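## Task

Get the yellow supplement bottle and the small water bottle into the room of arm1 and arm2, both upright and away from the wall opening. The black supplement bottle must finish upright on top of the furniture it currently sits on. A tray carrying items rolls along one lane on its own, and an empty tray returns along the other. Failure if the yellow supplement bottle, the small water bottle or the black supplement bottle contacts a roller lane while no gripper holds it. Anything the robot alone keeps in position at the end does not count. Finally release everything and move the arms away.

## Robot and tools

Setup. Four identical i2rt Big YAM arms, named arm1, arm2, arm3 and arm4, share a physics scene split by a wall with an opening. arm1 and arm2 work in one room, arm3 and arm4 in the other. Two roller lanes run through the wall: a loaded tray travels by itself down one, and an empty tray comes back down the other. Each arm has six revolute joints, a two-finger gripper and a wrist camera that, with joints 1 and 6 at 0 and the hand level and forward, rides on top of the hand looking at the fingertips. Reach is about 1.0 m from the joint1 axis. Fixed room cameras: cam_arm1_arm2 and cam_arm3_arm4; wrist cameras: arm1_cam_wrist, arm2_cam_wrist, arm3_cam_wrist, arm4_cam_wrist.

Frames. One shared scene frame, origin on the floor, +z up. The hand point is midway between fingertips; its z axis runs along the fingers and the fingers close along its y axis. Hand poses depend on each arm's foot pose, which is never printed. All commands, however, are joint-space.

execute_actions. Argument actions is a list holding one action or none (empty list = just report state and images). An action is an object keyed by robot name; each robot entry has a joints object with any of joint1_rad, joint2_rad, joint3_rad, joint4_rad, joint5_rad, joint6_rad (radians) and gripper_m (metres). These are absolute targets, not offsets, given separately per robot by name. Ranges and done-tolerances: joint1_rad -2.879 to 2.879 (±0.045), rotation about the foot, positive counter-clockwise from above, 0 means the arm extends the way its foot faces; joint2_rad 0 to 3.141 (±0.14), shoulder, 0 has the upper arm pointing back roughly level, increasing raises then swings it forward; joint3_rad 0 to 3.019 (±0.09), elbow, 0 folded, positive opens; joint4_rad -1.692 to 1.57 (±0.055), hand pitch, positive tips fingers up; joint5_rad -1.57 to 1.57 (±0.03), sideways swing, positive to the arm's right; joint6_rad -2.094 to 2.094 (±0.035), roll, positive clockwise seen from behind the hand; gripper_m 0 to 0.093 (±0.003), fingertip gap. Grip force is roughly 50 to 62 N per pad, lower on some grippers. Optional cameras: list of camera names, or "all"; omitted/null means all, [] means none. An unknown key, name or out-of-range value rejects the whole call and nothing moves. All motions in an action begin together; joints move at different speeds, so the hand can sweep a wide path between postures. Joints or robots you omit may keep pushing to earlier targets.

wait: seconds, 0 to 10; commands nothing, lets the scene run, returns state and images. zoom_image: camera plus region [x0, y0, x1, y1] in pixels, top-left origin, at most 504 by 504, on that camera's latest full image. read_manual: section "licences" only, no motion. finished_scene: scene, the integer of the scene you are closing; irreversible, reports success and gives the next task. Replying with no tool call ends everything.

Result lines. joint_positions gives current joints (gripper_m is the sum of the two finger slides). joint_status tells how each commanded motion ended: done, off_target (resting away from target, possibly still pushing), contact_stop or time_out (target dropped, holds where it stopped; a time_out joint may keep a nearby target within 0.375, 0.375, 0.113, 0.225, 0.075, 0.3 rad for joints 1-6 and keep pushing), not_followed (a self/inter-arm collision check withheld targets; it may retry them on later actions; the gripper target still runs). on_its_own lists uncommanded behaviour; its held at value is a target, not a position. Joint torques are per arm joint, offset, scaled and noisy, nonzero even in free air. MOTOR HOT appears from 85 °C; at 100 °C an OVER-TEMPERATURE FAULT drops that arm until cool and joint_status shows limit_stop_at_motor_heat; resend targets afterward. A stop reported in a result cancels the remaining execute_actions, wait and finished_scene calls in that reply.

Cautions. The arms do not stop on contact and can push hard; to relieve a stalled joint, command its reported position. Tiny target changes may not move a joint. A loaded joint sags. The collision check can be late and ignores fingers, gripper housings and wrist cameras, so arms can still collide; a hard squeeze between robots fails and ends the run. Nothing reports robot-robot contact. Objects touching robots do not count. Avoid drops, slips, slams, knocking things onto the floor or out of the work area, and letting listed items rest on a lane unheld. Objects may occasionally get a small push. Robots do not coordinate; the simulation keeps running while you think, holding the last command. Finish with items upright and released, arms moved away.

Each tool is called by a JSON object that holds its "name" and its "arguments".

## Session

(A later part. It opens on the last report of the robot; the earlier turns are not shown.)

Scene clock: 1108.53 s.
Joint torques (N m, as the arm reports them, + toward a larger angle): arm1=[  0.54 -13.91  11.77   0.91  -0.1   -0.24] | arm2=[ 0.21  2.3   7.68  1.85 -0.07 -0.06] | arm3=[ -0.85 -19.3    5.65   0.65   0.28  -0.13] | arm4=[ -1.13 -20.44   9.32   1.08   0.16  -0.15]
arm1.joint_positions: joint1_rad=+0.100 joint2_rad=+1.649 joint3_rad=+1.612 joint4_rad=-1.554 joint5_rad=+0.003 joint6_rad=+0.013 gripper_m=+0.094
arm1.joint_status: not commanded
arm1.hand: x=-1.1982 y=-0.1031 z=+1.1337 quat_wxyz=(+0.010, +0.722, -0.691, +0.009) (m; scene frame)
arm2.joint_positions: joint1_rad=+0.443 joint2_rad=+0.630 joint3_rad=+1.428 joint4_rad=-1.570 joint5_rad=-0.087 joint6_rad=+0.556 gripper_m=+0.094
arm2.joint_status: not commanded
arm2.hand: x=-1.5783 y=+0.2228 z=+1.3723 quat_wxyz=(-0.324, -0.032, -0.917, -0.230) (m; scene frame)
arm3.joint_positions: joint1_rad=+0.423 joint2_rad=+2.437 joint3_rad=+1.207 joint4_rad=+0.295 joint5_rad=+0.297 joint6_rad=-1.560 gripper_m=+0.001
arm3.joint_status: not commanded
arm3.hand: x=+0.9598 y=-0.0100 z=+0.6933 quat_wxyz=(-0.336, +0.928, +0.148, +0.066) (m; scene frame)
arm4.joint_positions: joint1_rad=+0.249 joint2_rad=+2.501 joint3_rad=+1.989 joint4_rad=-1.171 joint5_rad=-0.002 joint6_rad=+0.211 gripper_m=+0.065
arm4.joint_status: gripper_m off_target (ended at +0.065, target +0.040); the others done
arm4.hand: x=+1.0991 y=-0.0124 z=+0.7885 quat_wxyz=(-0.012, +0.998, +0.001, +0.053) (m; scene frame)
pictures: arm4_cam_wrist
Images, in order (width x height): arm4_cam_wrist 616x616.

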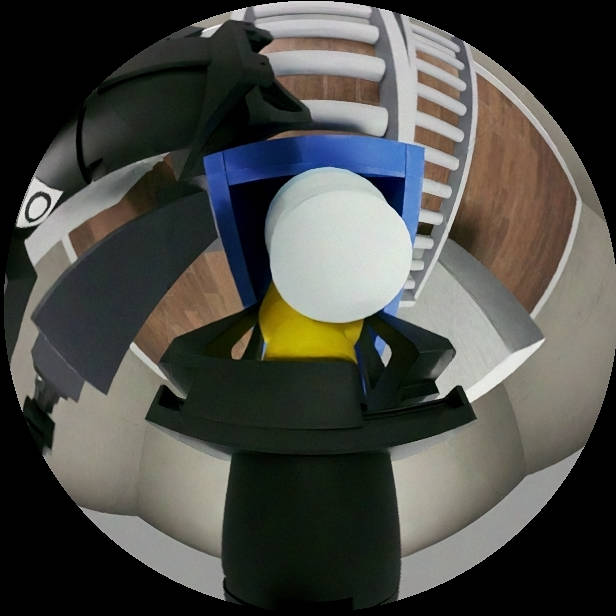

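{"name": "execute_actions", "arguments": {"actions": [{"arm4":{"joints":{"joint2_rad":2.53,"joint4_rad":-1.165,"gripper_m":0.04}}}], "cameras": ["arm4_cam_wrist"]}}

Scene clock: 1114.30 s.
Joint torques (N m, as the arm reports them, + toward a larger angle): arm1=[  0.42 -13.96  11.77   0.94  -0.09  -0.24] | arm2=[-0.64  2.61  7.71  1.65 -0.07 -0.07] | arm3=[ -0.83 -19.87   5.69   0.6    0.31  -0.13] | arm4=[ -0.66 -21.19   9.34   0.55   0.16  -0.16]
arm1.joint_positions: joint1_rad=+0.100 joint2_rad=+1.649 joint3_rad=+1.612 joint4_rad=-1.554 joint5_rad=+0.003 joint6_rad=+0.013 gripper_m=+0.094
arm1.joint_status: not commanded
arm1.hand: x=-1.1982 y=-0.1031 z=+1.1337 quat_wxyz=(+0.010, +0.722, -0.691, +0.009) (m; scene frame)
arm2.joint_positions: joint1_rad=+0.443 joint2_rad=+0.630 joint3_rad=+1.428 joint4_rad=-1.570 joint5_rad=-0.087 joint6_rad=+0.556 gripper_m=+0.094
arm2.joint_status: not commanded
arm2.hand: x=-1.5783 y=+0.2228 z=+1.3723 quat_wxyz=(-0.324, -0.032, -0.917, -0.230) (m; scene frame)
arm3.joint_positions: joint1_rad=+0.423 joint2_rad=+2.437 joint3_rad=+1.207 joint4_rad=+0.295 joint5_rad=+0.296 joint6_rad=-1.560 gripper_m=+0.001
arm3.joint_status: not commanded
arm3.hand: x=+0.9597 y=-0.0100 z=+0.6933 quat_wxyz=(-0.336, +0.928, +0.148, +0.066) (m; scene frame)
arm4.joint_positions: joint1_rad=+0.249 joint2_rad=+2.512 joint3_rad=+1.990 joint4_rad=-1.171 joint5_rad=-0.002 joint6_rad=+0.210 gripper_m=+0.065
arm4.joint_status: gripper_m off_target (ended at +0.065, target +0.040); the others done
arm4.hand: x=+1.1017 y=-0.0118 z=+0.7814 quat_wxyz=(-0.013, +0.998, +0.002, +0.059) (m; scene frame)
pictures: arm4_cam_wrist
Images, in order (width x height): arm4_cam_wrist 616x616.

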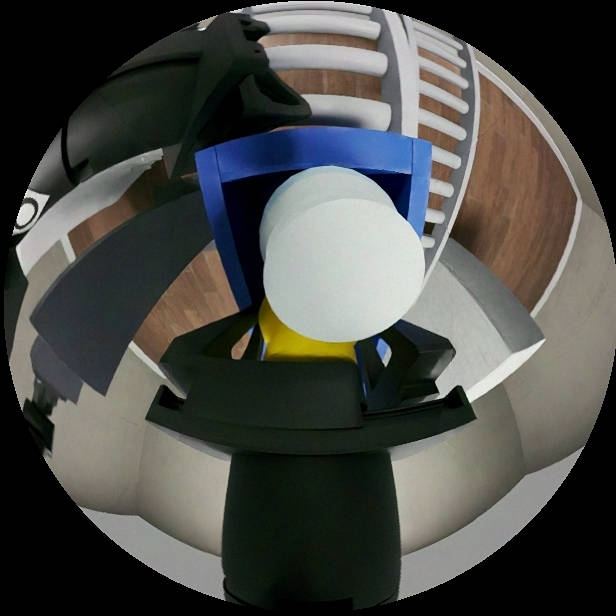

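{"name": "execute_actions", "arguments": {"actions": [{"arm4":{"joints":{"gripper_m":0.08}}}], "cameras": ["arm4_cam_wrist"]}}

Scene clock: 1117.77 s.
Joint torques (N m, as the arm reports them, + toward a larger angle): arm1=[  0.3  -13.92  11.77   0.89  -0.1   -0.23] | arm2=[-0.67  2.16  7.52  1.56 -0.09 -0.02] | arm3=[ -1.49 -19.67   5.84   0.7    0.27  -0.12] | arm4=[ -0.03 -20.53   9.32   0.64  -0.01  -0.12]
arm1.joint_positions: joint1_rad=+0.100 joint2_rad=+1.649 joint3_rad=+1.612 joint4_rad=-1.554 joint5_rad=+0.003 joint6_rad=+0.013 gripper_m=+0.094
arm1.joint_status: not commanded
arm1.hand: x=-1.1982 y=-0.1031 z=+1.1337 quat_wxyz=(+0.010, +0.722, -0.691, +0.009) (m; scene frame)
arm2.joint_positions: joint1_rad=+0.443 joint2_rad=+0.630 joint3_rad=+1.428 joint4_rad=-1.570 joint5_rad=-0.087 joint6_rad=+0.556 gripper_m=+0.094
arm2.joint_status: not commanded
arm2.hand: x=-1.5783 y=+0.2228 z=+1.3723 quat_wxyz=(-0.324, -0.032, -0.917, -0.230) (m; scene frame)
arm3.joint_positions: joint1_rad=+0.424 joint2_rad=+2.437 joint3_rad=+1.207 joint4_rad=+0.295 joint5_rad=+0.297 joint6_rad=-1.560 gripper_m=+0.001
arm3.joint_status: not commanded
arm3.hand: x=+0.9596 y=-0.0101 z=+0.6933 quat_wxyz=(-0.336, +0.928, +0.148, +0.067) (m; scene frame)
arm4.joint_positions: joint1_rad=+0.243 joint2_rad=+2.512 joint3_rad=+1.990 joint4_rad=-1.171 joint5_rad=+0.002 joint6_rad=+0.209 gripper_m=+0.080
arm4.joint_status: all done
arm4.hand: x=+1.1008 y=-0.0075 z=+0.7814 quat_wxyz=(-0.015, +0.998, +0.000, +0.058) (m; scene frame)
pictures: arm4_cam_wrist
Images, in order (width x height): arm4_cam_wrist 616x616.

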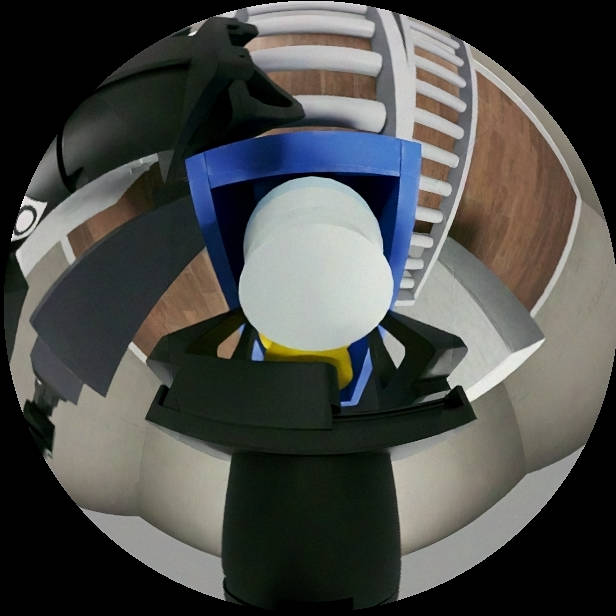

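{"name": "execute_actions", "arguments": {"actions": [{"arm4":{"joints":{"joint2_rad":2.27,"joint3_rad":1.98,"joint4_rad":-1.42,"gripper_m":0.093}}}], "cameras": ["arm4_cam_wrist","cam_arm3_arm4"]}}

Scene clock: 1128.73 s.
Joint torques (N m, as the arm reports them, + toward a larger angle): arm1=[  0.41 -13.88  11.75   0.92  -0.1   -0.23] | arm2=[-0.26  2.26  7.8   1.42 -0.07 -0.08] | arm3=[ -1.27 -19.2    5.67   0.77   0.28  -0.11] | arm4=[ -0.26 -23.51  10.41  -0.68   0.03  -0.16]
arm1.joint_positions: joint1_rad=+0.100 joint2_rad=+1.649 joint3_rad=+1.612 joint4_rad=-1.554 joint5_rad=+0.003 joint6_rad=+0.013 gripper_m=+0.094
arm1.joint_status: not commanded
arm1.hand: x=-1.1982 y=-0.1031 z=+1.1337 quat_wxyz=(+0.010, +0.722, -0.691, +0.009) (m; scene frame)
arm2.joint_positions: joint1_rad=+0.443 joint2_rad=+0.630 joint3_rad=+1.428 joint4_rad=-1.570 joint5_rad=-0.087 joint6_rad=+0.556 gripper_m=+0.094
arm2.joint_status: not commanded
arm2.hand: x=-1.5783 y=+0.2228 z=+1.3723 quat_wxyz=(-0.324, -0.032, -0.917, -0.230) (m; scene frame)
arm3.joint_positions: joint1_rad=+0.424 joint2_rad=+2.437 joint3_rad=+1.207 joint4_rad=+0.295 joint5_rad=+0.298 joint6_rad=-1.560 gripper_m=+0.001
arm3.joint_status: not commanded
arm3.hand: x=+0.9597 y=-0.0101 z=+0.6933 quat_wxyz=(-0.336, +0.928, +0.148, +0.067) (m; scene frame)
arm4.joint_positions: joint1_rad=+0.242 joint2_rad=+2.302 joint3_rad=+1.937 joint4_rad=-1.396 joint5_rad=+0.001 joint6_rad=+0.207 gripper_m=+0.086
arm4.joint_status: gripper_m off_target (ended at +0.086, target +0.093); the others done
arm4.hand: x=+1.1337 y=-0.0005 z=+0.9066 quat_wxyz=(-0.021, +0.996, +0.000, +0.091) (m; scene frame)
pictures: arm4_cam_wrist, cam_arm3_arm4
Images, in order (width x height): arm4_cam_wrist 616x616, cam_arm3_arm4 504x504.

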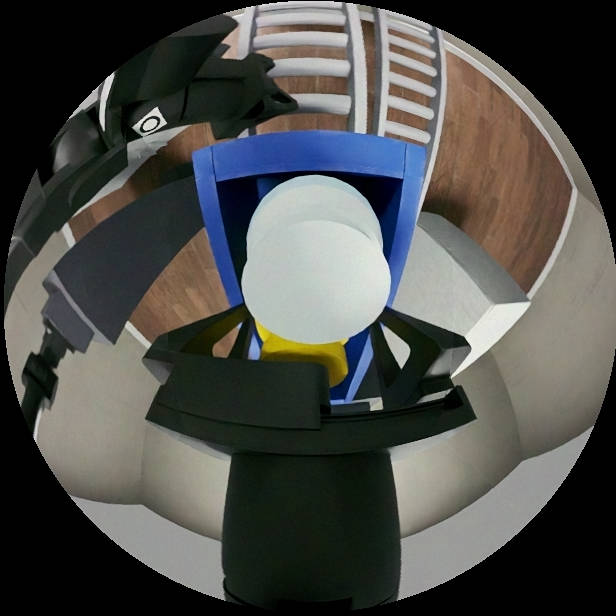

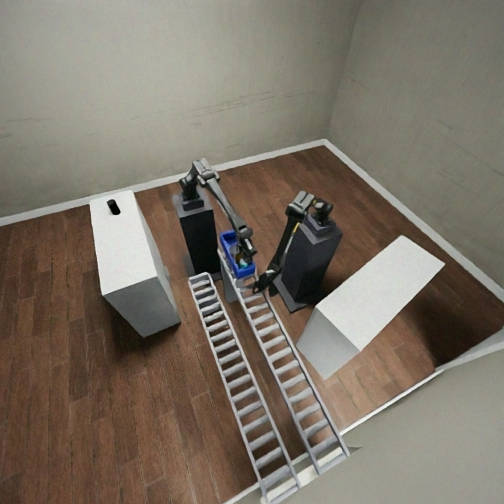

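{"name": "execute_actions", "arguments": {"actions": [{"arm4":{"joints":{"joint1_rad":0.257,"joint2_rad":2.41,"joint3_rad":1.98,"joint4_rad":-1.175,"gripper_m":0.093}}}], "cameras": ["arm4_cam_wrist","cam_arm3_arm4"]}}

Scene clock: 1144.07 s.
Joint torques (N m, as the arm reports them, + toward a larger angle): arm1=[  0.5  -13.98  11.76   0.9   -0.1   -0.23] | arm2=[-0.92  1.71  7.69  1.46 -0.11 -0.09] | arm3=[ -0.93 -18.79   5.68   0.79   0.21  -0.08] | arm4=[  0.18 -26.34   9.68   0.57   0.11  -0.13]
arm1.joint_positions: joint1_rad=+0.100 joint2_rad=+1.649 joint3_rad=+1.612 joint4_rad=-1.554 joint5_rad=+0.003 joint6_rad=+0.013 gripper_m=+0.094
arm1.joint_status: not commanded
arm1.hand: x=-1.1982 y=-0.1031 z=+1.1337 quat_wxyz=(+0.010, +0.722, -0.691, +0.009) (m; scene frame)
arm2.joint_positions: joint1_rad=+0.443 joint2_rad=+0.630 joint3_rad=+1.428 joint4_rad=-1.570 joint5_rad=-0.087 joint6_rad=+0.556 gripper_m=+0.094
arm2.joint_status: not commanded
arm2.hand: x=-1.5783 y=+0.2228 z=+1.3723 quat_wxyz=(-0.324, -0.032, -0.917, -0.230) (m; scene frame)
arm3.joint_positions: joint1_rad=+0.424 joint2_rad=+2.437 joint3_rad=+1.207 joint4_rad=+0.295 joint5_rad=+0.298 joint6_rad=-1.560 gripper_m=+0.001
arm3.joint_status: not commanded
arm3.hand: x=+0.9597 y=-0.0101 z=+0.6933 quat_wxyz=(-0.336, +0.928, +0.148, +0.067) (m; scene frame)
arm4.joint_positions: joint1_rad=+0.252 joint2_rad=+2.469 joint3_rad=+1.937 joint4_rad=-1.184 joint5_rad=-0.001 joint6_rad=+0.206 gripper_m=+0.086
arm4.joint_status: gripper_m off_target (ended at +0.086, target +0.093); the others done
arm4.hand: x=+1.1170 y=-0.0109 z=+0.7934 quat_wxyz=(-0.016, +0.997, +0.006, +0.070) (m; scene frame)
pictures: arm4_cam_wrist, cam_arm3_arm4
Images, in order (width x height): arm4_cam_wrist 616x616, cam_arm3_arm4 504x504.

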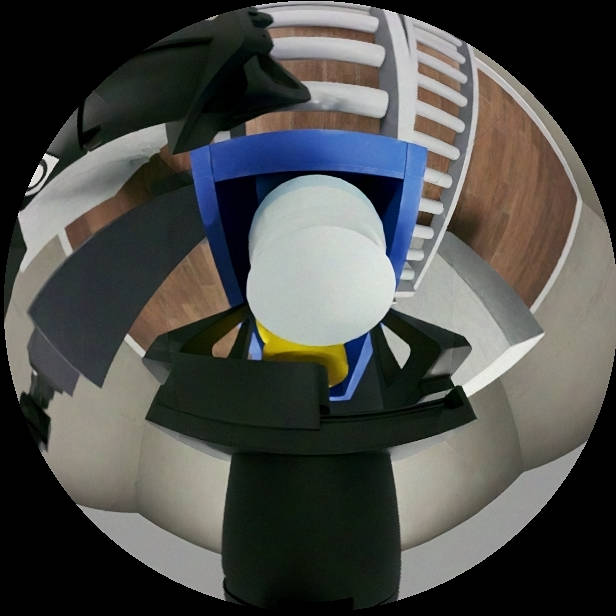

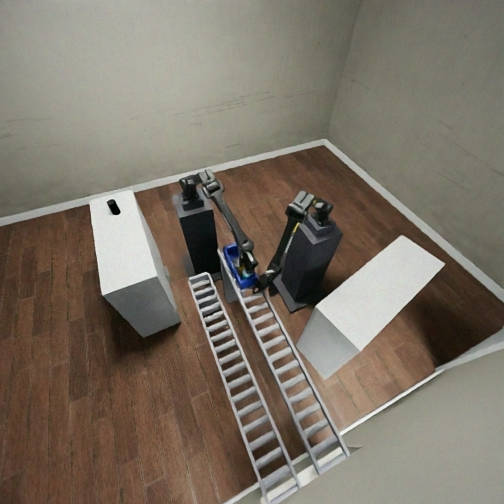

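{"name": "execute_actions", "arguments": {"actions": [{"arm4":{"joints":{"joint2_rad":2.455,"joint4_rad":-1.14,"gripper_m":0.093}}}], "cameras": ["arm4_cam_wrist"]}}

Scene clock: 1150.27 s.
Joint torques (N m, as the arm reports them, + toward a larger angle): arm1=[  0.29 -13.84  11.74   0.91  -0.09  -0.23] | arm2=[-0.61  2.08  7.55  1.61 -0.1  -0.03] | arm3=[ -1.77 -19.96   5.94   0.6    0.2   -0.11] | arm4=[  0.21 -23.02  10.11   0.83   0.15  -0.16]
arm1.joint_positions: joint1_rad=+0.100 joint2_rad=+1.649 joint3_rad=+1.612 joint4_rad=-1.554 joint5_rad=+0.003 joint6_rad=+0.013 gripper_m=+0.094
arm1.joint_status: not commanded
arm1.hand: x=-1.1982 y=-0.1031 z=+1.1337 quat_wxyz=(+0.010, +0.722, -0.691, +0.009) (m; scene frame)
arm2.joint_positions: joint1_rad=+0.443 joint2_rad=+0.630 joint3_rad=+1.428 joint4_rad=-1.570 joint5_rad=-0.087 joint6_rad=+0.556 gripper_m=+0.094
arm2.joint_status: not commanded
arm2.hand: x=-1.5783 y=+0.2228 z=+1.3723 quat_wxyz=(-0.324, -0.032, -0.917, -0.230) (m; scene frame)
arm3.joint_positions: joint1_rad=+0.424 joint2_rad=+2.437 joint3_rad=+1.207 joint4_rad=+0.295 joint5_rad=+0.298 joint6_rad=-1.560 gripper_m=+0.001
arm3.joint_status: not commanded
arm3.hand: x=+0.9597 y=-0.0101 z=+0.6933 quat_wxyz=(-0.336, +0.928, +0.148, +0.067) (m; scene frame)
arm4.joint_positions: joint1_rad=+0.252 joint2_rad=+2.474 joint3_rad=+1.937 joint4_rad=-1.152 joint5_rad=-0.001 joint6_rad=+0.206 gripper_m=+0.086
arm4.joint_status: gripper_m off_target (ended at +0.086, target +0.093); the others done
arm4.hand: x=+1.1106 y=-0.0124 z=+0.7894 quat_wxyz=(-0.013, +0.998, +0.006, +0.056) (m; scene frame)
pictures: arm4_cam_wrist
Images, in order (width x height): arm4_cam_wrist 616x616.

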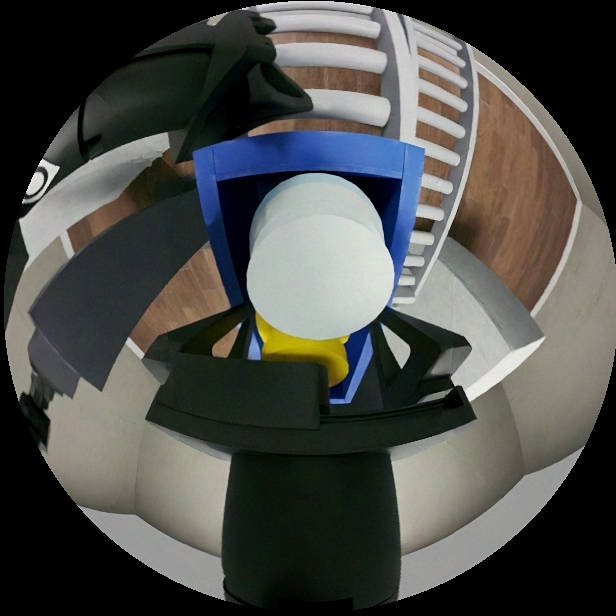

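{"name": "execute_actions", "arguments": {"actions": [{"arm4":{"joints":{"joint2_rad":2.472,"gripper_m":0.093}}}], "cameras": ["arm4_cam_wrist"]}}

Scene clock: 1153.90 s.
Joint torques (N m, as the arm reports them, + toward a larger angle): arm1=[  0.47 -13.92  11.77   0.92  -0.1   -0.22] | arm2=[-1.22  2.08  7.68  1.56 -0.08 -0.07] | arm3=[ -1.52 -19.26   5.63   0.67   0.3   -0.14] | arm4=[  0.3  -21.48   9.78   0.79   0.21  -0.08]
arm1.joint_positions: joint1_rad=+0.100 joint2_rad=+1.649 joint3_rad=+1.612 joint4_rad=-1.554 joint5_rad=+0.003 joint6_rad=+0.013 gripper_m=+0.094
arm1.joint_status: not commanded
arm1.hand: x=-1.1982 y=-0.1031 z=+1.1337 quat_wxyz=(+0.010, +0.722, -0.691, +0.009) (m; scene frame)
arm2.joint_positions: joint1_rad=+0.443 joint2_rad=+0.630 joint3_rad=+1.428 joint4_rad=-1.570 joint5_rad=-0.087 joint6_rad=+0.556 gripper_m=+0.094
arm2.joint_status: not commanded
arm2.hand: x=-1.5783 y=+0.2228 z=+1.3723 quat_wxyz=(-0.324, -0.032, -0.917, -0.230) (m; scene frame)
arm3.joint_positions: joint1_rad=+0.424 joint2_rad=+2.437 joint3_rad=+1.207 joint4_rad=+0.295 joint5_rad=+0.298 joint6_rad=-1.560 gripper_m=+0.001
arm3.joint_status: not commanded
arm3.hand: x=+0.9597 y=-0.0101 z=+0.6933 quat_wxyz=(-0.336, +0.928, +0.148, +0.067) (m; scene frame)
arm4.joint_positions: joint1_rad=+0.252 joint2_rad=+2.478 joint3_rad=+1.937 joint4_rad=-1.152 joint5_rad=-0.002 joint6_rad=+0.205 gripper_m=+0.086
arm4.joint_status: gripper_m off_target (ended at +0.086, target +0.093); the others done
arm4.hand: x=+1.1115 y=-0.0123 z=+0.7870 quat_wxyz=(-0.013, +0.998, +0.006, +0.058) (m; scene frame)
pictures: arm4_cam_wrist
Images, in order (width x height): arm4_cam_wrist 616x616.

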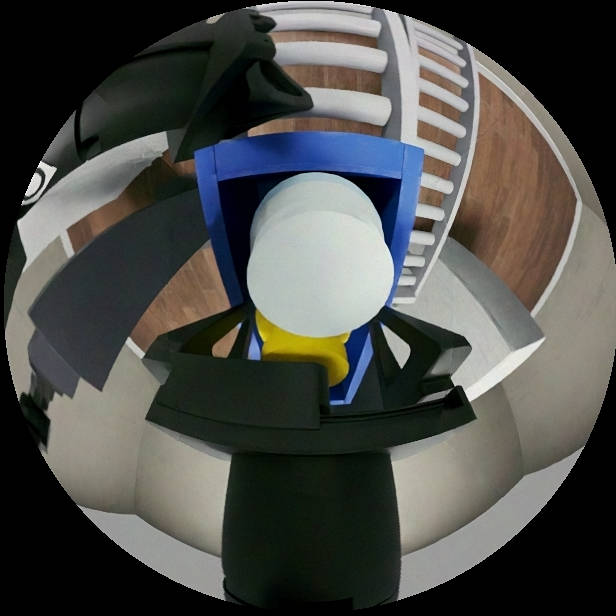

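{"name": "execute_actions", "arguments": {"actions": [{"arm4":{"joints":{"gripper_m":0.078}}}], "cameras": ["arm4_cam_wrist"]}}

Scene clock: 1158.43 s.
Joint torques (N m, as the arm reports them, + toward a larger angle): arm1=[  0.38 -14.04  11.74   0.94  -0.1   -0.22] | arm2=[-0.29  2.14  7.7   1.58 -0.09 -0.03] | arm3=[ -0.55 -19.52   5.89   0.73   0.24  -0.14] | arm4=[  0.13 -22.13   9.63   0.85   0.12  -0.1 ]
arm1.joint_positions: joint1_rad=+0.100 joint2_rad=+1.649 joint3_rad=+1.612 joint4_rad=-1.554 joint5_rad=+0.003 joint6_rad=+0.013 gripper_m=+0.094
arm1.joint_status: not commanded
arm1.hand: x=-1.1982 y=-0.1031 z=+1.1337 quat_wxyz=(+0.010, +0.722, -0.691, +0.009) (m; scene frame)
arm2.joint_positions: joint1_rad=+0.443 joint2_rad=+0.630 joint3_rad=+1.428 joint4_rad=-1.570 joint5_rad=-0.087 joint6_rad=+0.556 gripper_m=+0.094
arm2.joint_status: not commanded
arm2.hand: x=-1.5783 y=+0.2228 z=+1.3723 quat_wxyz=(-0.324, -0.032, -0.917, -0.230) (m; scene frame)
arm3.joint_positions: joint1_rad=+0.424 joint2_rad=+2.437 joint3_rad=+1.207 joint4_rad=+0.295 joint5_rad=+0.297 joint6_rad=-1.560 gripper_m=+0.001
arm3.joint_status: not commanded
arm3.hand: x=+0.9594 y=-0.0102 z=+0.6933 quat_wxyz=(-0.336, +0.928, +0.148, +0.067) (m; scene frame)
arm4.joint_positions: joint1_rad=+0.252 joint2_rad=+2.477 joint3_rad=+1.941 joint4_rad=-1.152 joint5_rad=-0.002 joint6_rad=+0.205 gripper_m=+0.078
arm4.joint_status: all done
arm4.hand: x=+1.1092 y=-0.0128 z=+0.7891 quat_wxyz=(-0.013, +0.998, +0.006, +0.055) (m; scene frame)
pictures: arm4_cam_wrist
Images, in order (width x height): arm4_cam_wrist 616x616.

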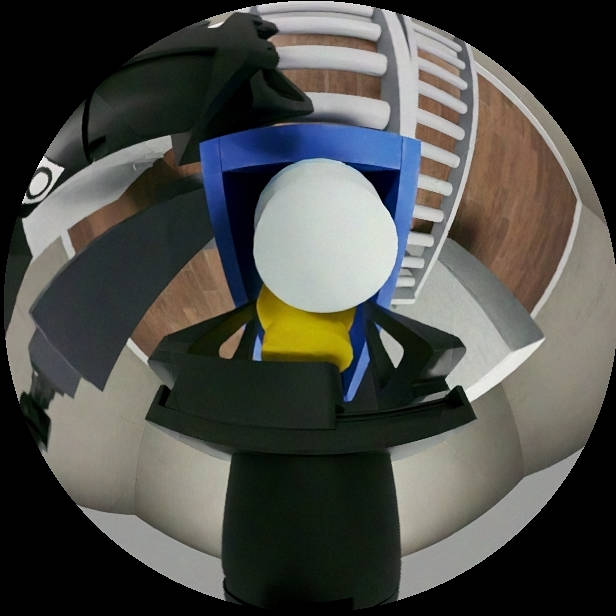

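{"name": "execute_actions", "arguments": {"actions": [{"arm4":{"joints":{"joint2_rad":2.25,"joint3_rad":1.96,"joint4_rad":-1.38,"gripper_m":0.078}}}], "cameras": ["arm4_cam_wrist","cam_arm3_arm4"]}}

Scene clock: 1163.00 s.
Joint torques (N m, as the arm reports them, + toward a larger angle): arm1=[  0.39 -13.95  11.79   0.94  -0.1   -0.23] | arm2=[-0.36  1.47  7.54  1.41 -0.07 -0.05] | arm3=[ -0.86 -19.22   5.69   0.74   0.28  -0.17] | arm4=[  0.81 -19.06   8.67  -0.22   0.11  -0.1 ]
arm1.joint_positions: joint1_rad=+0.100 joint2_rad=+1.649 joint3_rad=+1.612 joint4_rad=-1.554 joint5_rad=+0.003 joint6_rad=+0.013 gripper_m=+0.094
arm1.joint_status: not commanded
arm1.hand: x=-1.1982 y=-0.1031 z=+1.1337 quat_wxyz=(+0.010, +0.722, -0.691, +0.009) (m; scene frame)
arm2.joint_positions: joint1_rad=+0.443 joint2_rad=+0.630 joint3_rad=+1.428 joint4_rad=-1.570 joint5_rad=-0.087 joint6_rad=+0.556 gripper_m=+0.094
arm2.joint_status: not commanded
arm2.hand: x=-1.5783 y=+0.2228 z=+1.3723 quat_wxyz=(-0.324, -0.032, -0.917, -0.230) (m; scene frame)
arm3.joint_positions: joint1_rad=+0.424 joint2_rad=+2.437 joint3_rad=+1.207 joint4_rad=+0.295 joint5_rad=+0.297 joint6_rad=-1.560 gripper_m=+0.001
arm3.joint_status: not commanded
arm3.hand: x=+0.9594 y=-0.0102 z=+0.6933 quat_wxyz=(-0.336, +0.928, +0.148, +0.067) (m; scene frame)
arm4.joint_positions: joint1_rad=+0.252 joint2_rad=+2.238 joint3_rad=+1.949 joint4_rad=-1.363 joint5_rad=-0.002 joint6_rad=+0.205 gripper_m=+0.078
arm4.joint_status: all done
arm4.hand: x=+1.1156 y=-0.0118 z=+0.9495 quat_wxyz=(-0.009, +0.999, +0.006, +0.038) (m; scene frame)
pictures: arm4_cam_wrist, cam_arm3_arm4
Images, in order (width x height): arm4_cam_wrist 616x616, cam_arm3_arm4 504x504.

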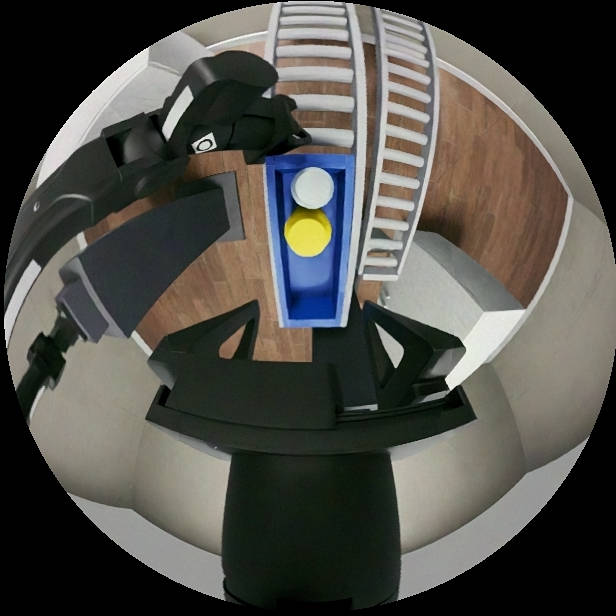

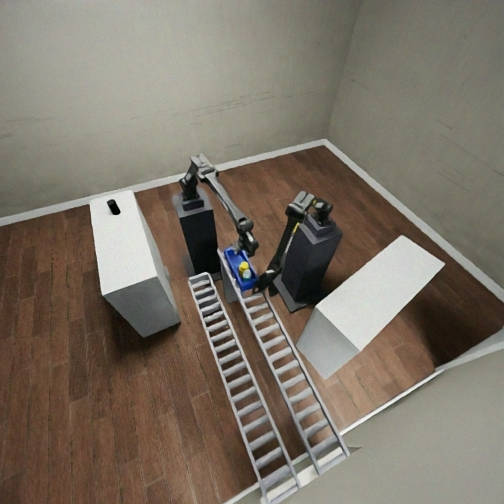

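{"name": "zoom_image", "arguments": {"camera": "arm4_cam_wrist", "region": [200, 70, 420, 340]}}

Region (200, 70, 420, 340) of arm4_cam_wrist's 616x616 image, scaled by 1.867, with more detail than that image has; it fills the left 411 columns of this view, and the rest is white.

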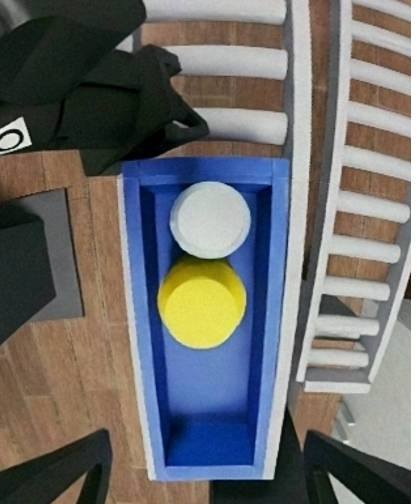

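{"name": "execute_actions", "arguments": {"actions": [{"arm3":{"joints":{"joint1_rad":0.75,"joint2_rad":1.9,"joint4_rad":-0.55,"joint5_rad":0.0}},"arm4":{"joints":{"joint1_rad":0.0,"joint2_rad":1.75,"joint3_rad":1.5,"joint4_rad":-1.3}}}], "cameras": ["cam_arm3_arm4","cam_arm1_arm2"]}}

{"name": "execute_actions", "arguments": {"actions": [], "cameras": ["cam_arm3_arm4","cam_arm1_arm2"]}}

Scene clock: 1207.80 s.
Joint torques (N m, as the arm reports them, + toward a larger angle): arm1=[  0.4  -13.96  11.76   0.93  -0.1   -0.23] | arm2=[-0.59  1.94  7.72  1.57 -0.05 -0.04] | arm3=[ -0.25 -14.92   9.15   0.32  -0.04  -0.14] | arm4=[ -0.3  -12.97   8.24   0.69   0.09  -0.06]
arm1.joint_positions: joint1_rad=+0.100 joint2_rad=+1.649 joint3_rad=+1.612 joint4_rad=-1.554 joint5_rad=+0.003 joint6_rad=+0.013 gripper_m=+0.094
arm1.joint_status: not commanded
arm1.hand: x=-1.1982 y=-0.1031 z=+1.1337 quat_wxyz=(+0.010, +0.722, -0.691, +0.009) (m; scene frame)
arm2.joint_positions: joint1_rad=+0.443 joint2_rad=+0.630 joint3_rad=+1.428 joint4_rad=-1.570 joint5_rad=-0.087 joint6_rad=+0.556 gripper_m=+0.094
arm2.joint_status: not commanded
arm2.hand: x=-1.5783 y=+0.2228 z=+1.3723 quat_wxyz=(-0.324, -0.032, -0.917, -0.230) (m; scene frame)
arm3.joint_positions: joint1_rad=+0.744 joint2_rad=+1.887 joint3_rad=+1.210 joint4_rad=-0.541 joint5_rad=-0.001 joint6_rad=-1.561 gripper_m=+0.001
arm3.joint_status: all done
arm3.hand: x=+0.7752 y=-0.1695 z=+0.9210 quat_wxyz=(-0.167, +0.917, +0.355, -0.068) (m; scene frame)
arm4.joint_positions: joint1_rad=+0.006 joint2_rad=+1.738 joint3_rad=+1.499 joint4_rad=-1.312 joint5_rad=+0.000 joint6_rad=+0.205 gripper_m=+0.078
arm4.joint_status: all done
arm4.hand: x=+1.2285 y=+0.1451 z=+1.0738 quat_wxyz=(+0.000, +0.993, -0.116, -0.012) (m; scene frame)
pictures: cam_arm1_arm2, cam_arm3_arm4
Images, in order (width x height): cam_arm1_arm2 504x504, cam_arm3_arm4 504x504.

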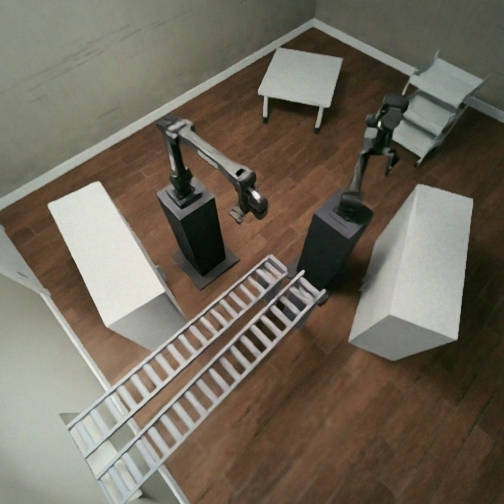

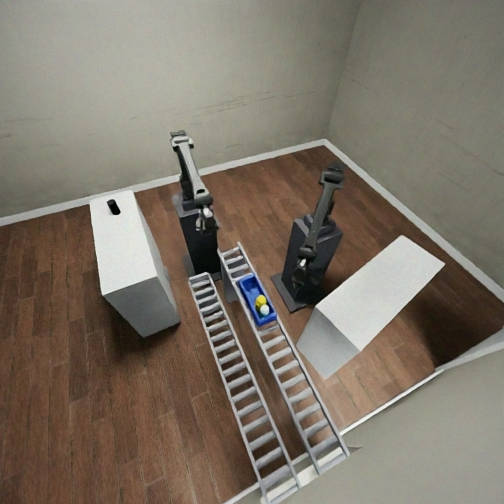

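Scene clock: 1207.80 s.
Joint torques (N m, as the arm reports them, + toward a larger angle): arm1=[  0.4  -13.96  11.76   0.93  -0.1   -0.23] | arm2=[-0.59  1.94  7.72  1.57 -0.05 -0.04] | arm3=[ -0.25 -14.92   9.15   0.32  -0.04  -0.14] | arm4=[ -0.3  -12.97   8.24   0.69   0.09  -0.06]
arm1.joint_positions: joint1_rad=+0.100 joint2_rad=+1.649 joint3_rad=+1.612 joint4_rad=-1.554 joint5_rad=+0.003 joint6_rad=+0.013 gripper_m=+0.094
arm1.joint_status: not commanded
arm1.hand: x=-1.1982 y=-0.1031 z=+1.1337 quat_wxyz=(+0.010, +0.722, -0.691, +0.009) (m; scene frame)
arm2.joint_positions: joint1_rad=+0.443 joint2_rad=+0.630 joint3_rad=+1.428 joint4_rad=-1.570 joint5_rad=-0.087 joint6_rad=+0.556 gripper_m=+0.094
arm2.joint_status: not commanded
arm2.hand: x=-1.5783 y=+0.2228 z=+1.3723 quat_wxyz=(-0.324, -0.032, -0.917, -0.230) (m; scene frame)
arm3.joint_positions: joint1_rad=+0.744 joint2_rad=+1.887 joint3_rad=+1.210 joint4_rad=-0.541 joint5_rad=-0.001 joint6_rad=-1.561 gripper_m=+0.001
arm3.joint_status: all done
arm3.hand: x=+0.7752 y=-0.1695 z=+0.9210 quat_wxyz=(-0.167, +0.917, +0.355, -0.068) (m; scene frame)
arm4.joint_positions: joint1_rad=+0.006 joint2_rad=+1.738 joint3_rad=+1.499 joint4_rad=-1.312 joint5_rad=+0.000 joint6_rad=+0.205 gripper_m=+0.078
arm4.joint_status: all done
arm4.hand: x=+1.2285 y=+0.1451 z=+1.0738 quat_wxyz=(+0.000, +0.993, -0.116, -0.012) (m; scene frame)
pictures: cam_arm1_arm2, cam_arm3_arm4
Images, in order (width x height): cam_arm1_arm2 504x504, cam_arm3_arm4 504x504.

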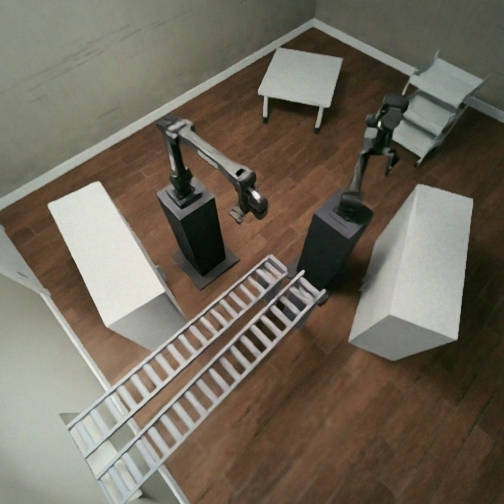

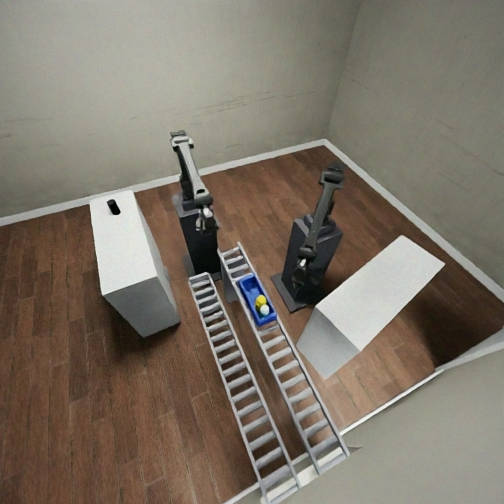

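{"name": "execute_actions", "arguments": {"actions": [], "cameras": ["cam_arm3_arm4","cam_arm1_arm2"]}}

Scene clock: 1209.83 s.
Joint torques (N m, as the arm reports them, + toward a larger angle): arm1=[  0.43 -14.01  11.76   0.89  -0.09  -0.23] | arm2=[-0.42  2.13  7.54  1.67 -0.08 -0.01] | arm3=[  0.3  -15.76   9.37   0.42  -0.01  -0.17] | arm4=[ -0.59 -12.79   8.43   0.91   0.07  -0.14]
arm1.joint_positions: joint1_rad=+0.100 joint2_rad=+1.649 joint3_rad=+1.612 joint4_rad=-1.554 joint5_rad=+0.003 joint6_rad=+0.013 gripper_m=+0.094
arm1.joint_status: not commanded
arm1.hand: x=-1.1982 y=-0.1031 z=+1.1337 quat_wxyz=(+0.010, +0.722, -0.691, +0.009) (m; scene frame)
arm2.joint_positions: joint1_rad=+0.443 joint2_rad=+0.630 joint3_rad=+1.428 joint4_rad=-1.570 joint5_rad=-0.087 joint6_rad=+0.556 gripper_m=+0.094
arm2.joint_status: not commanded
arm2.hand: x=-1.5783 y=+0.2228 z=+1.3723 quat_wxyz=(-0.324, -0.032, -0.917, -0.230) (m; scene frame)
arm3.joint_positions: joint1_rad=+0.744 joint2_rad=+1.887 joint3_rad=+1.210 joint4_rad=-0.541 joint5_rad=-0.001 joint6_rad=-1.561 gripper_m=+0.001
arm3.joint_status: all done
arm3.hand: x=+0.7752 y=-0.1695 z=+0.9210 quat_wxyz=(-0.167, +0.917, +0.355, -0.068) (m; scene frame)
arm4.joint_positions: joint1_rad=+0.006 joint2_rad=+1.738 joint3_rad=+1.499 joint4_rad=-1.312 joint5_rad=+0.000 joint6_rad=+0.205 gripper_m=+0.078
arm4.joint_status: all done
arm4.hand: x=+1.2285 y=+0.1451 z=+1.0738 quat_wxyz=(+0.000, +0.993, -0.116, -0.012) (m; scene frame)
pictures: cam_arm1_arm2, cam_arm3_arm4
Images, in order (width x height): cam_arm1_arm2 504x504, cam_arm3_arm4 504x504.

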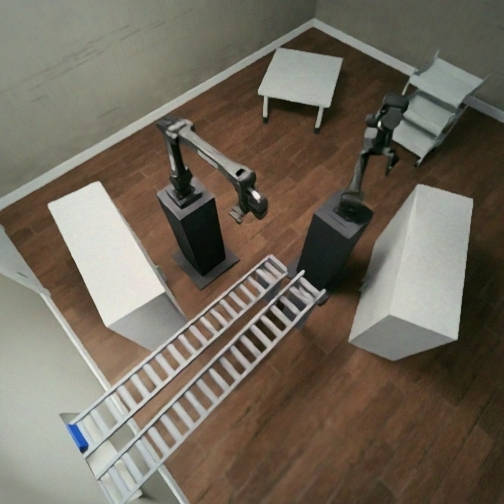

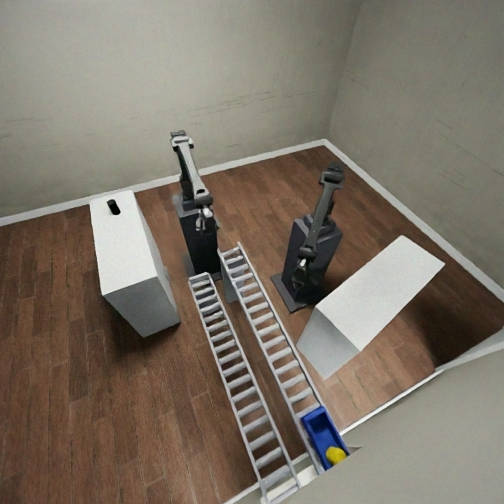

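{"name": "wait", "arguments": {"seconds": 4}}

Scene clock: 1216.07 s.
Joint torques (N m, as the arm reports them, + toward a larger angle): arm1=[  0.4  -13.95  11.78   0.95  -0.1   -0.23] | arm2=[ 0.39  1.66  7.73  1.64 -0.1  -0.06] | arm3=[  0.16 -15.73   9.4    0.11   0.02  -0.16] | arm4=[ -0.73 -13.     8.31   1.     0.03  -0.13]
arm1.joint_positions: joint1_rad=+0.100 joint2_rad=+1.649 joint3_rad=+1.612 joint4_rad=-1.554 joint5_rad=+0.003 joint6_rad=+0.013 gripper_m=+0.094
arm1.joint_status: not commanded
arm1.hand: x=-1.1982 y=-0.1031 z=+1.1337 quat_wxyz=(+0.010, +0.722, -0.691, +0.009) (m; scene frame)
arm2.joint_positions: joint1_rad=+0.443 joint2_rad=+0.630 joint3_rad=+1.428 joint4_rad=-1.570 joint5_rad=-0.087 joint6_rad=+0.556 gripper_m=+0.094
arm2.joint_status: not commanded
arm2.hand: x=-1.5783 y=+0.2228 z=+1.3723 quat_wxyz=(-0.324, -0.032, -0.917, -0.230) (m; scene frame)
arm3.joint_positions: joint1_rad=+0.744 joint2_rad=+1.887 joint3_rad=+1.210 joint4_rad=-0.541 joint5_rad=-0.001 joint6_rad=-1.561 gripper_m=+0.001
arm3.joint_status: all done
arm3.hand: x=+0.7752 y=-0.1695 z=+0.9210 quat_wxyz=(-0.167, +0.917, +0.355, -0.068) (m; scene frame)
arm4.joint_positions: joint1_rad=+0.006 joint2_rad=+1.738 joint3_rad=+1.499 joint4_rad=-1.312 joint5_rad=+0.000 joint6_rad=+0.205 gripper_m=+0.078
arm4.joint_status: all done
arm4.hand: x=+1.2285 y=+0.1451 z=+1.0738 quat_wxyz=(+0.000, +0.993, -0.116, -0.012) (m; scene frame)
wait: 4.00 s; at rest from the start
pictures: arm1_cam_wrist, arm2_cam_wrist, arm3_cam_wrist, arm4_cam_wrist, cam_arm1_arm2, cam_arm3_arm4
Images, in order (width x height): arm1_cam_wrist 616x616, arm2_cam_wrist 616x616, arm3_cam_wrist 616x616, arm4_cam_wrist 616x616, cam_arm1_arm2 504x504, cam_arm3_arm4 504x504.

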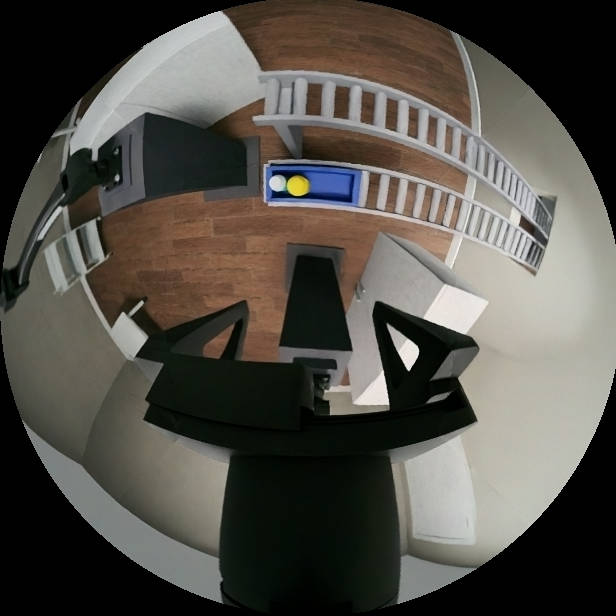

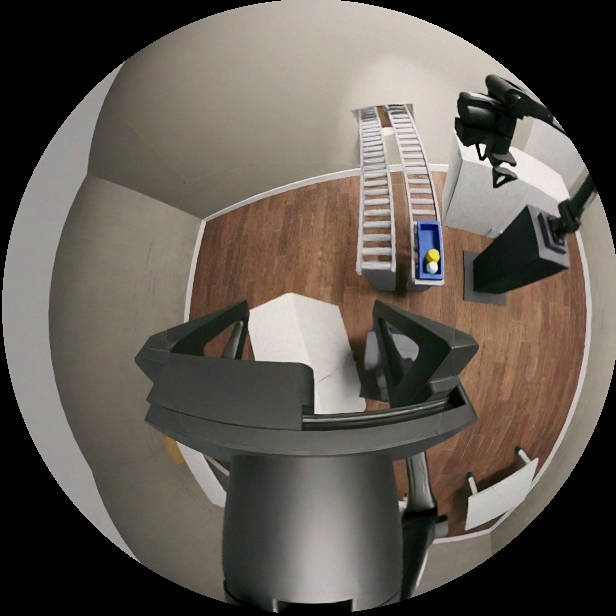

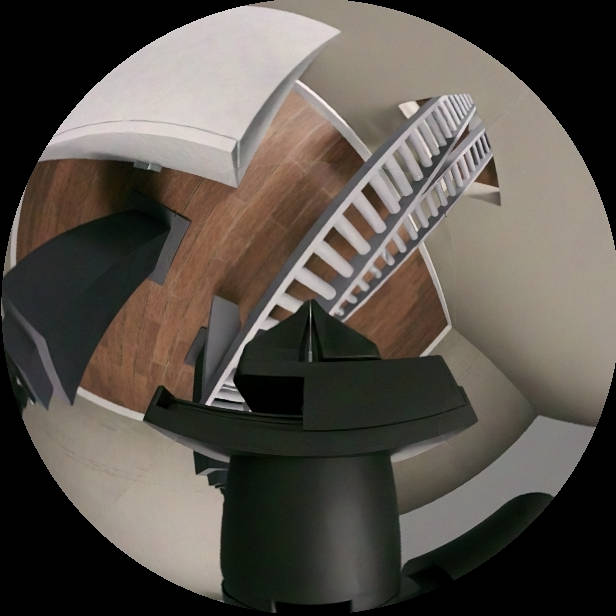

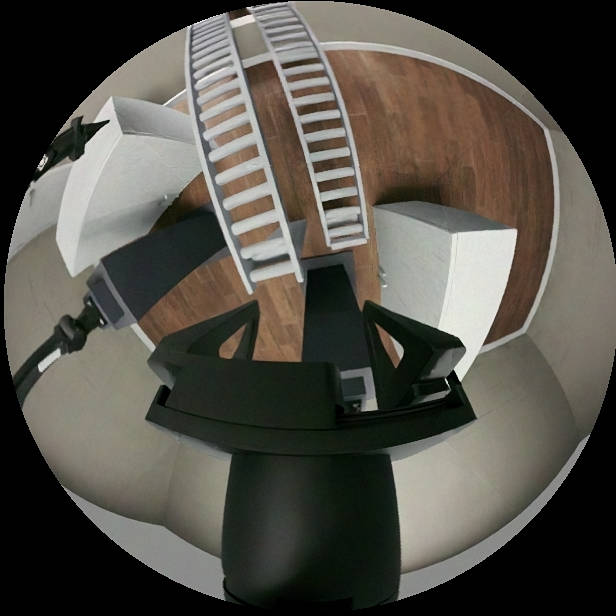

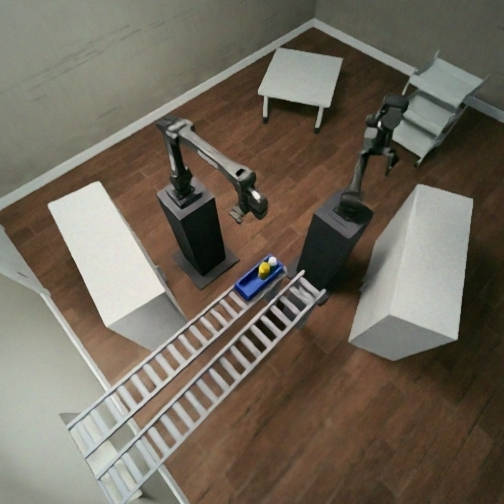

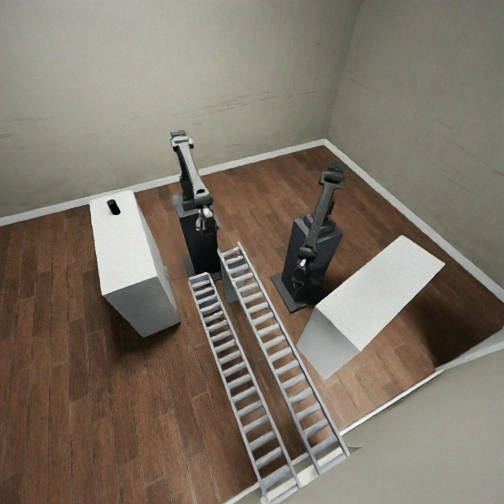

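{"name": "zoom_image", "arguments": {"camera": "cam_arm1_arm2", "region": [210, 235, 320, 320]}}

{"name": "zoom_image", "arguments": {"camera": "arm1_cam_wrist", "region": [250, 145, 380, 225]}}

{"name": "zoom_image", "arguments": {"camera": "cam_arm3_arm4", "region": [70, 170, 170, 250]}}

Region (210, 235, 320, 320) of cam_arm1_arm2's 504x504 image, scaled by 4.582, with more detail than that image has; it fills the top 389 rows of this view, and the rest is white.

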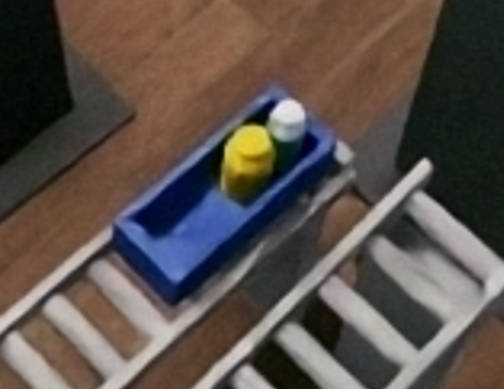

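Region (250, 145, 380, 225) of arm1_cam_wrist's 616x616 image, scaled by 3.877, with more detail than that image has; it fills the top 310 rows of this view, and the rest is white.

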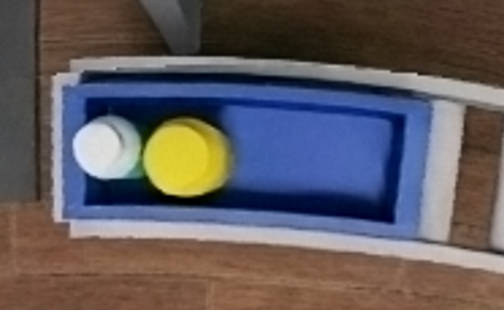

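Region (70, 170, 170, 250) of cam_arm3_arm4's 504x504 image, scaled by 5.040, with more detail than that image has; it fills the top 403 rows of this view, and the rest is white.

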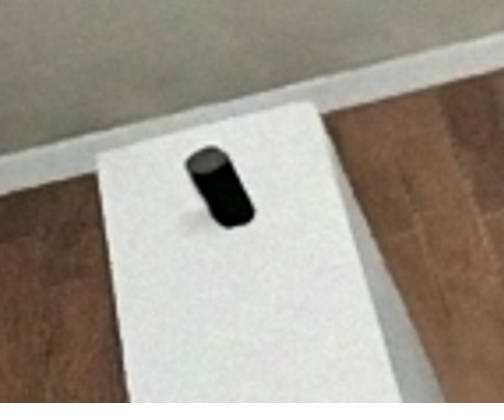

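{"name": "finished_scene", "arguments": {"scene": 1}}

The scene is finished: the task was done.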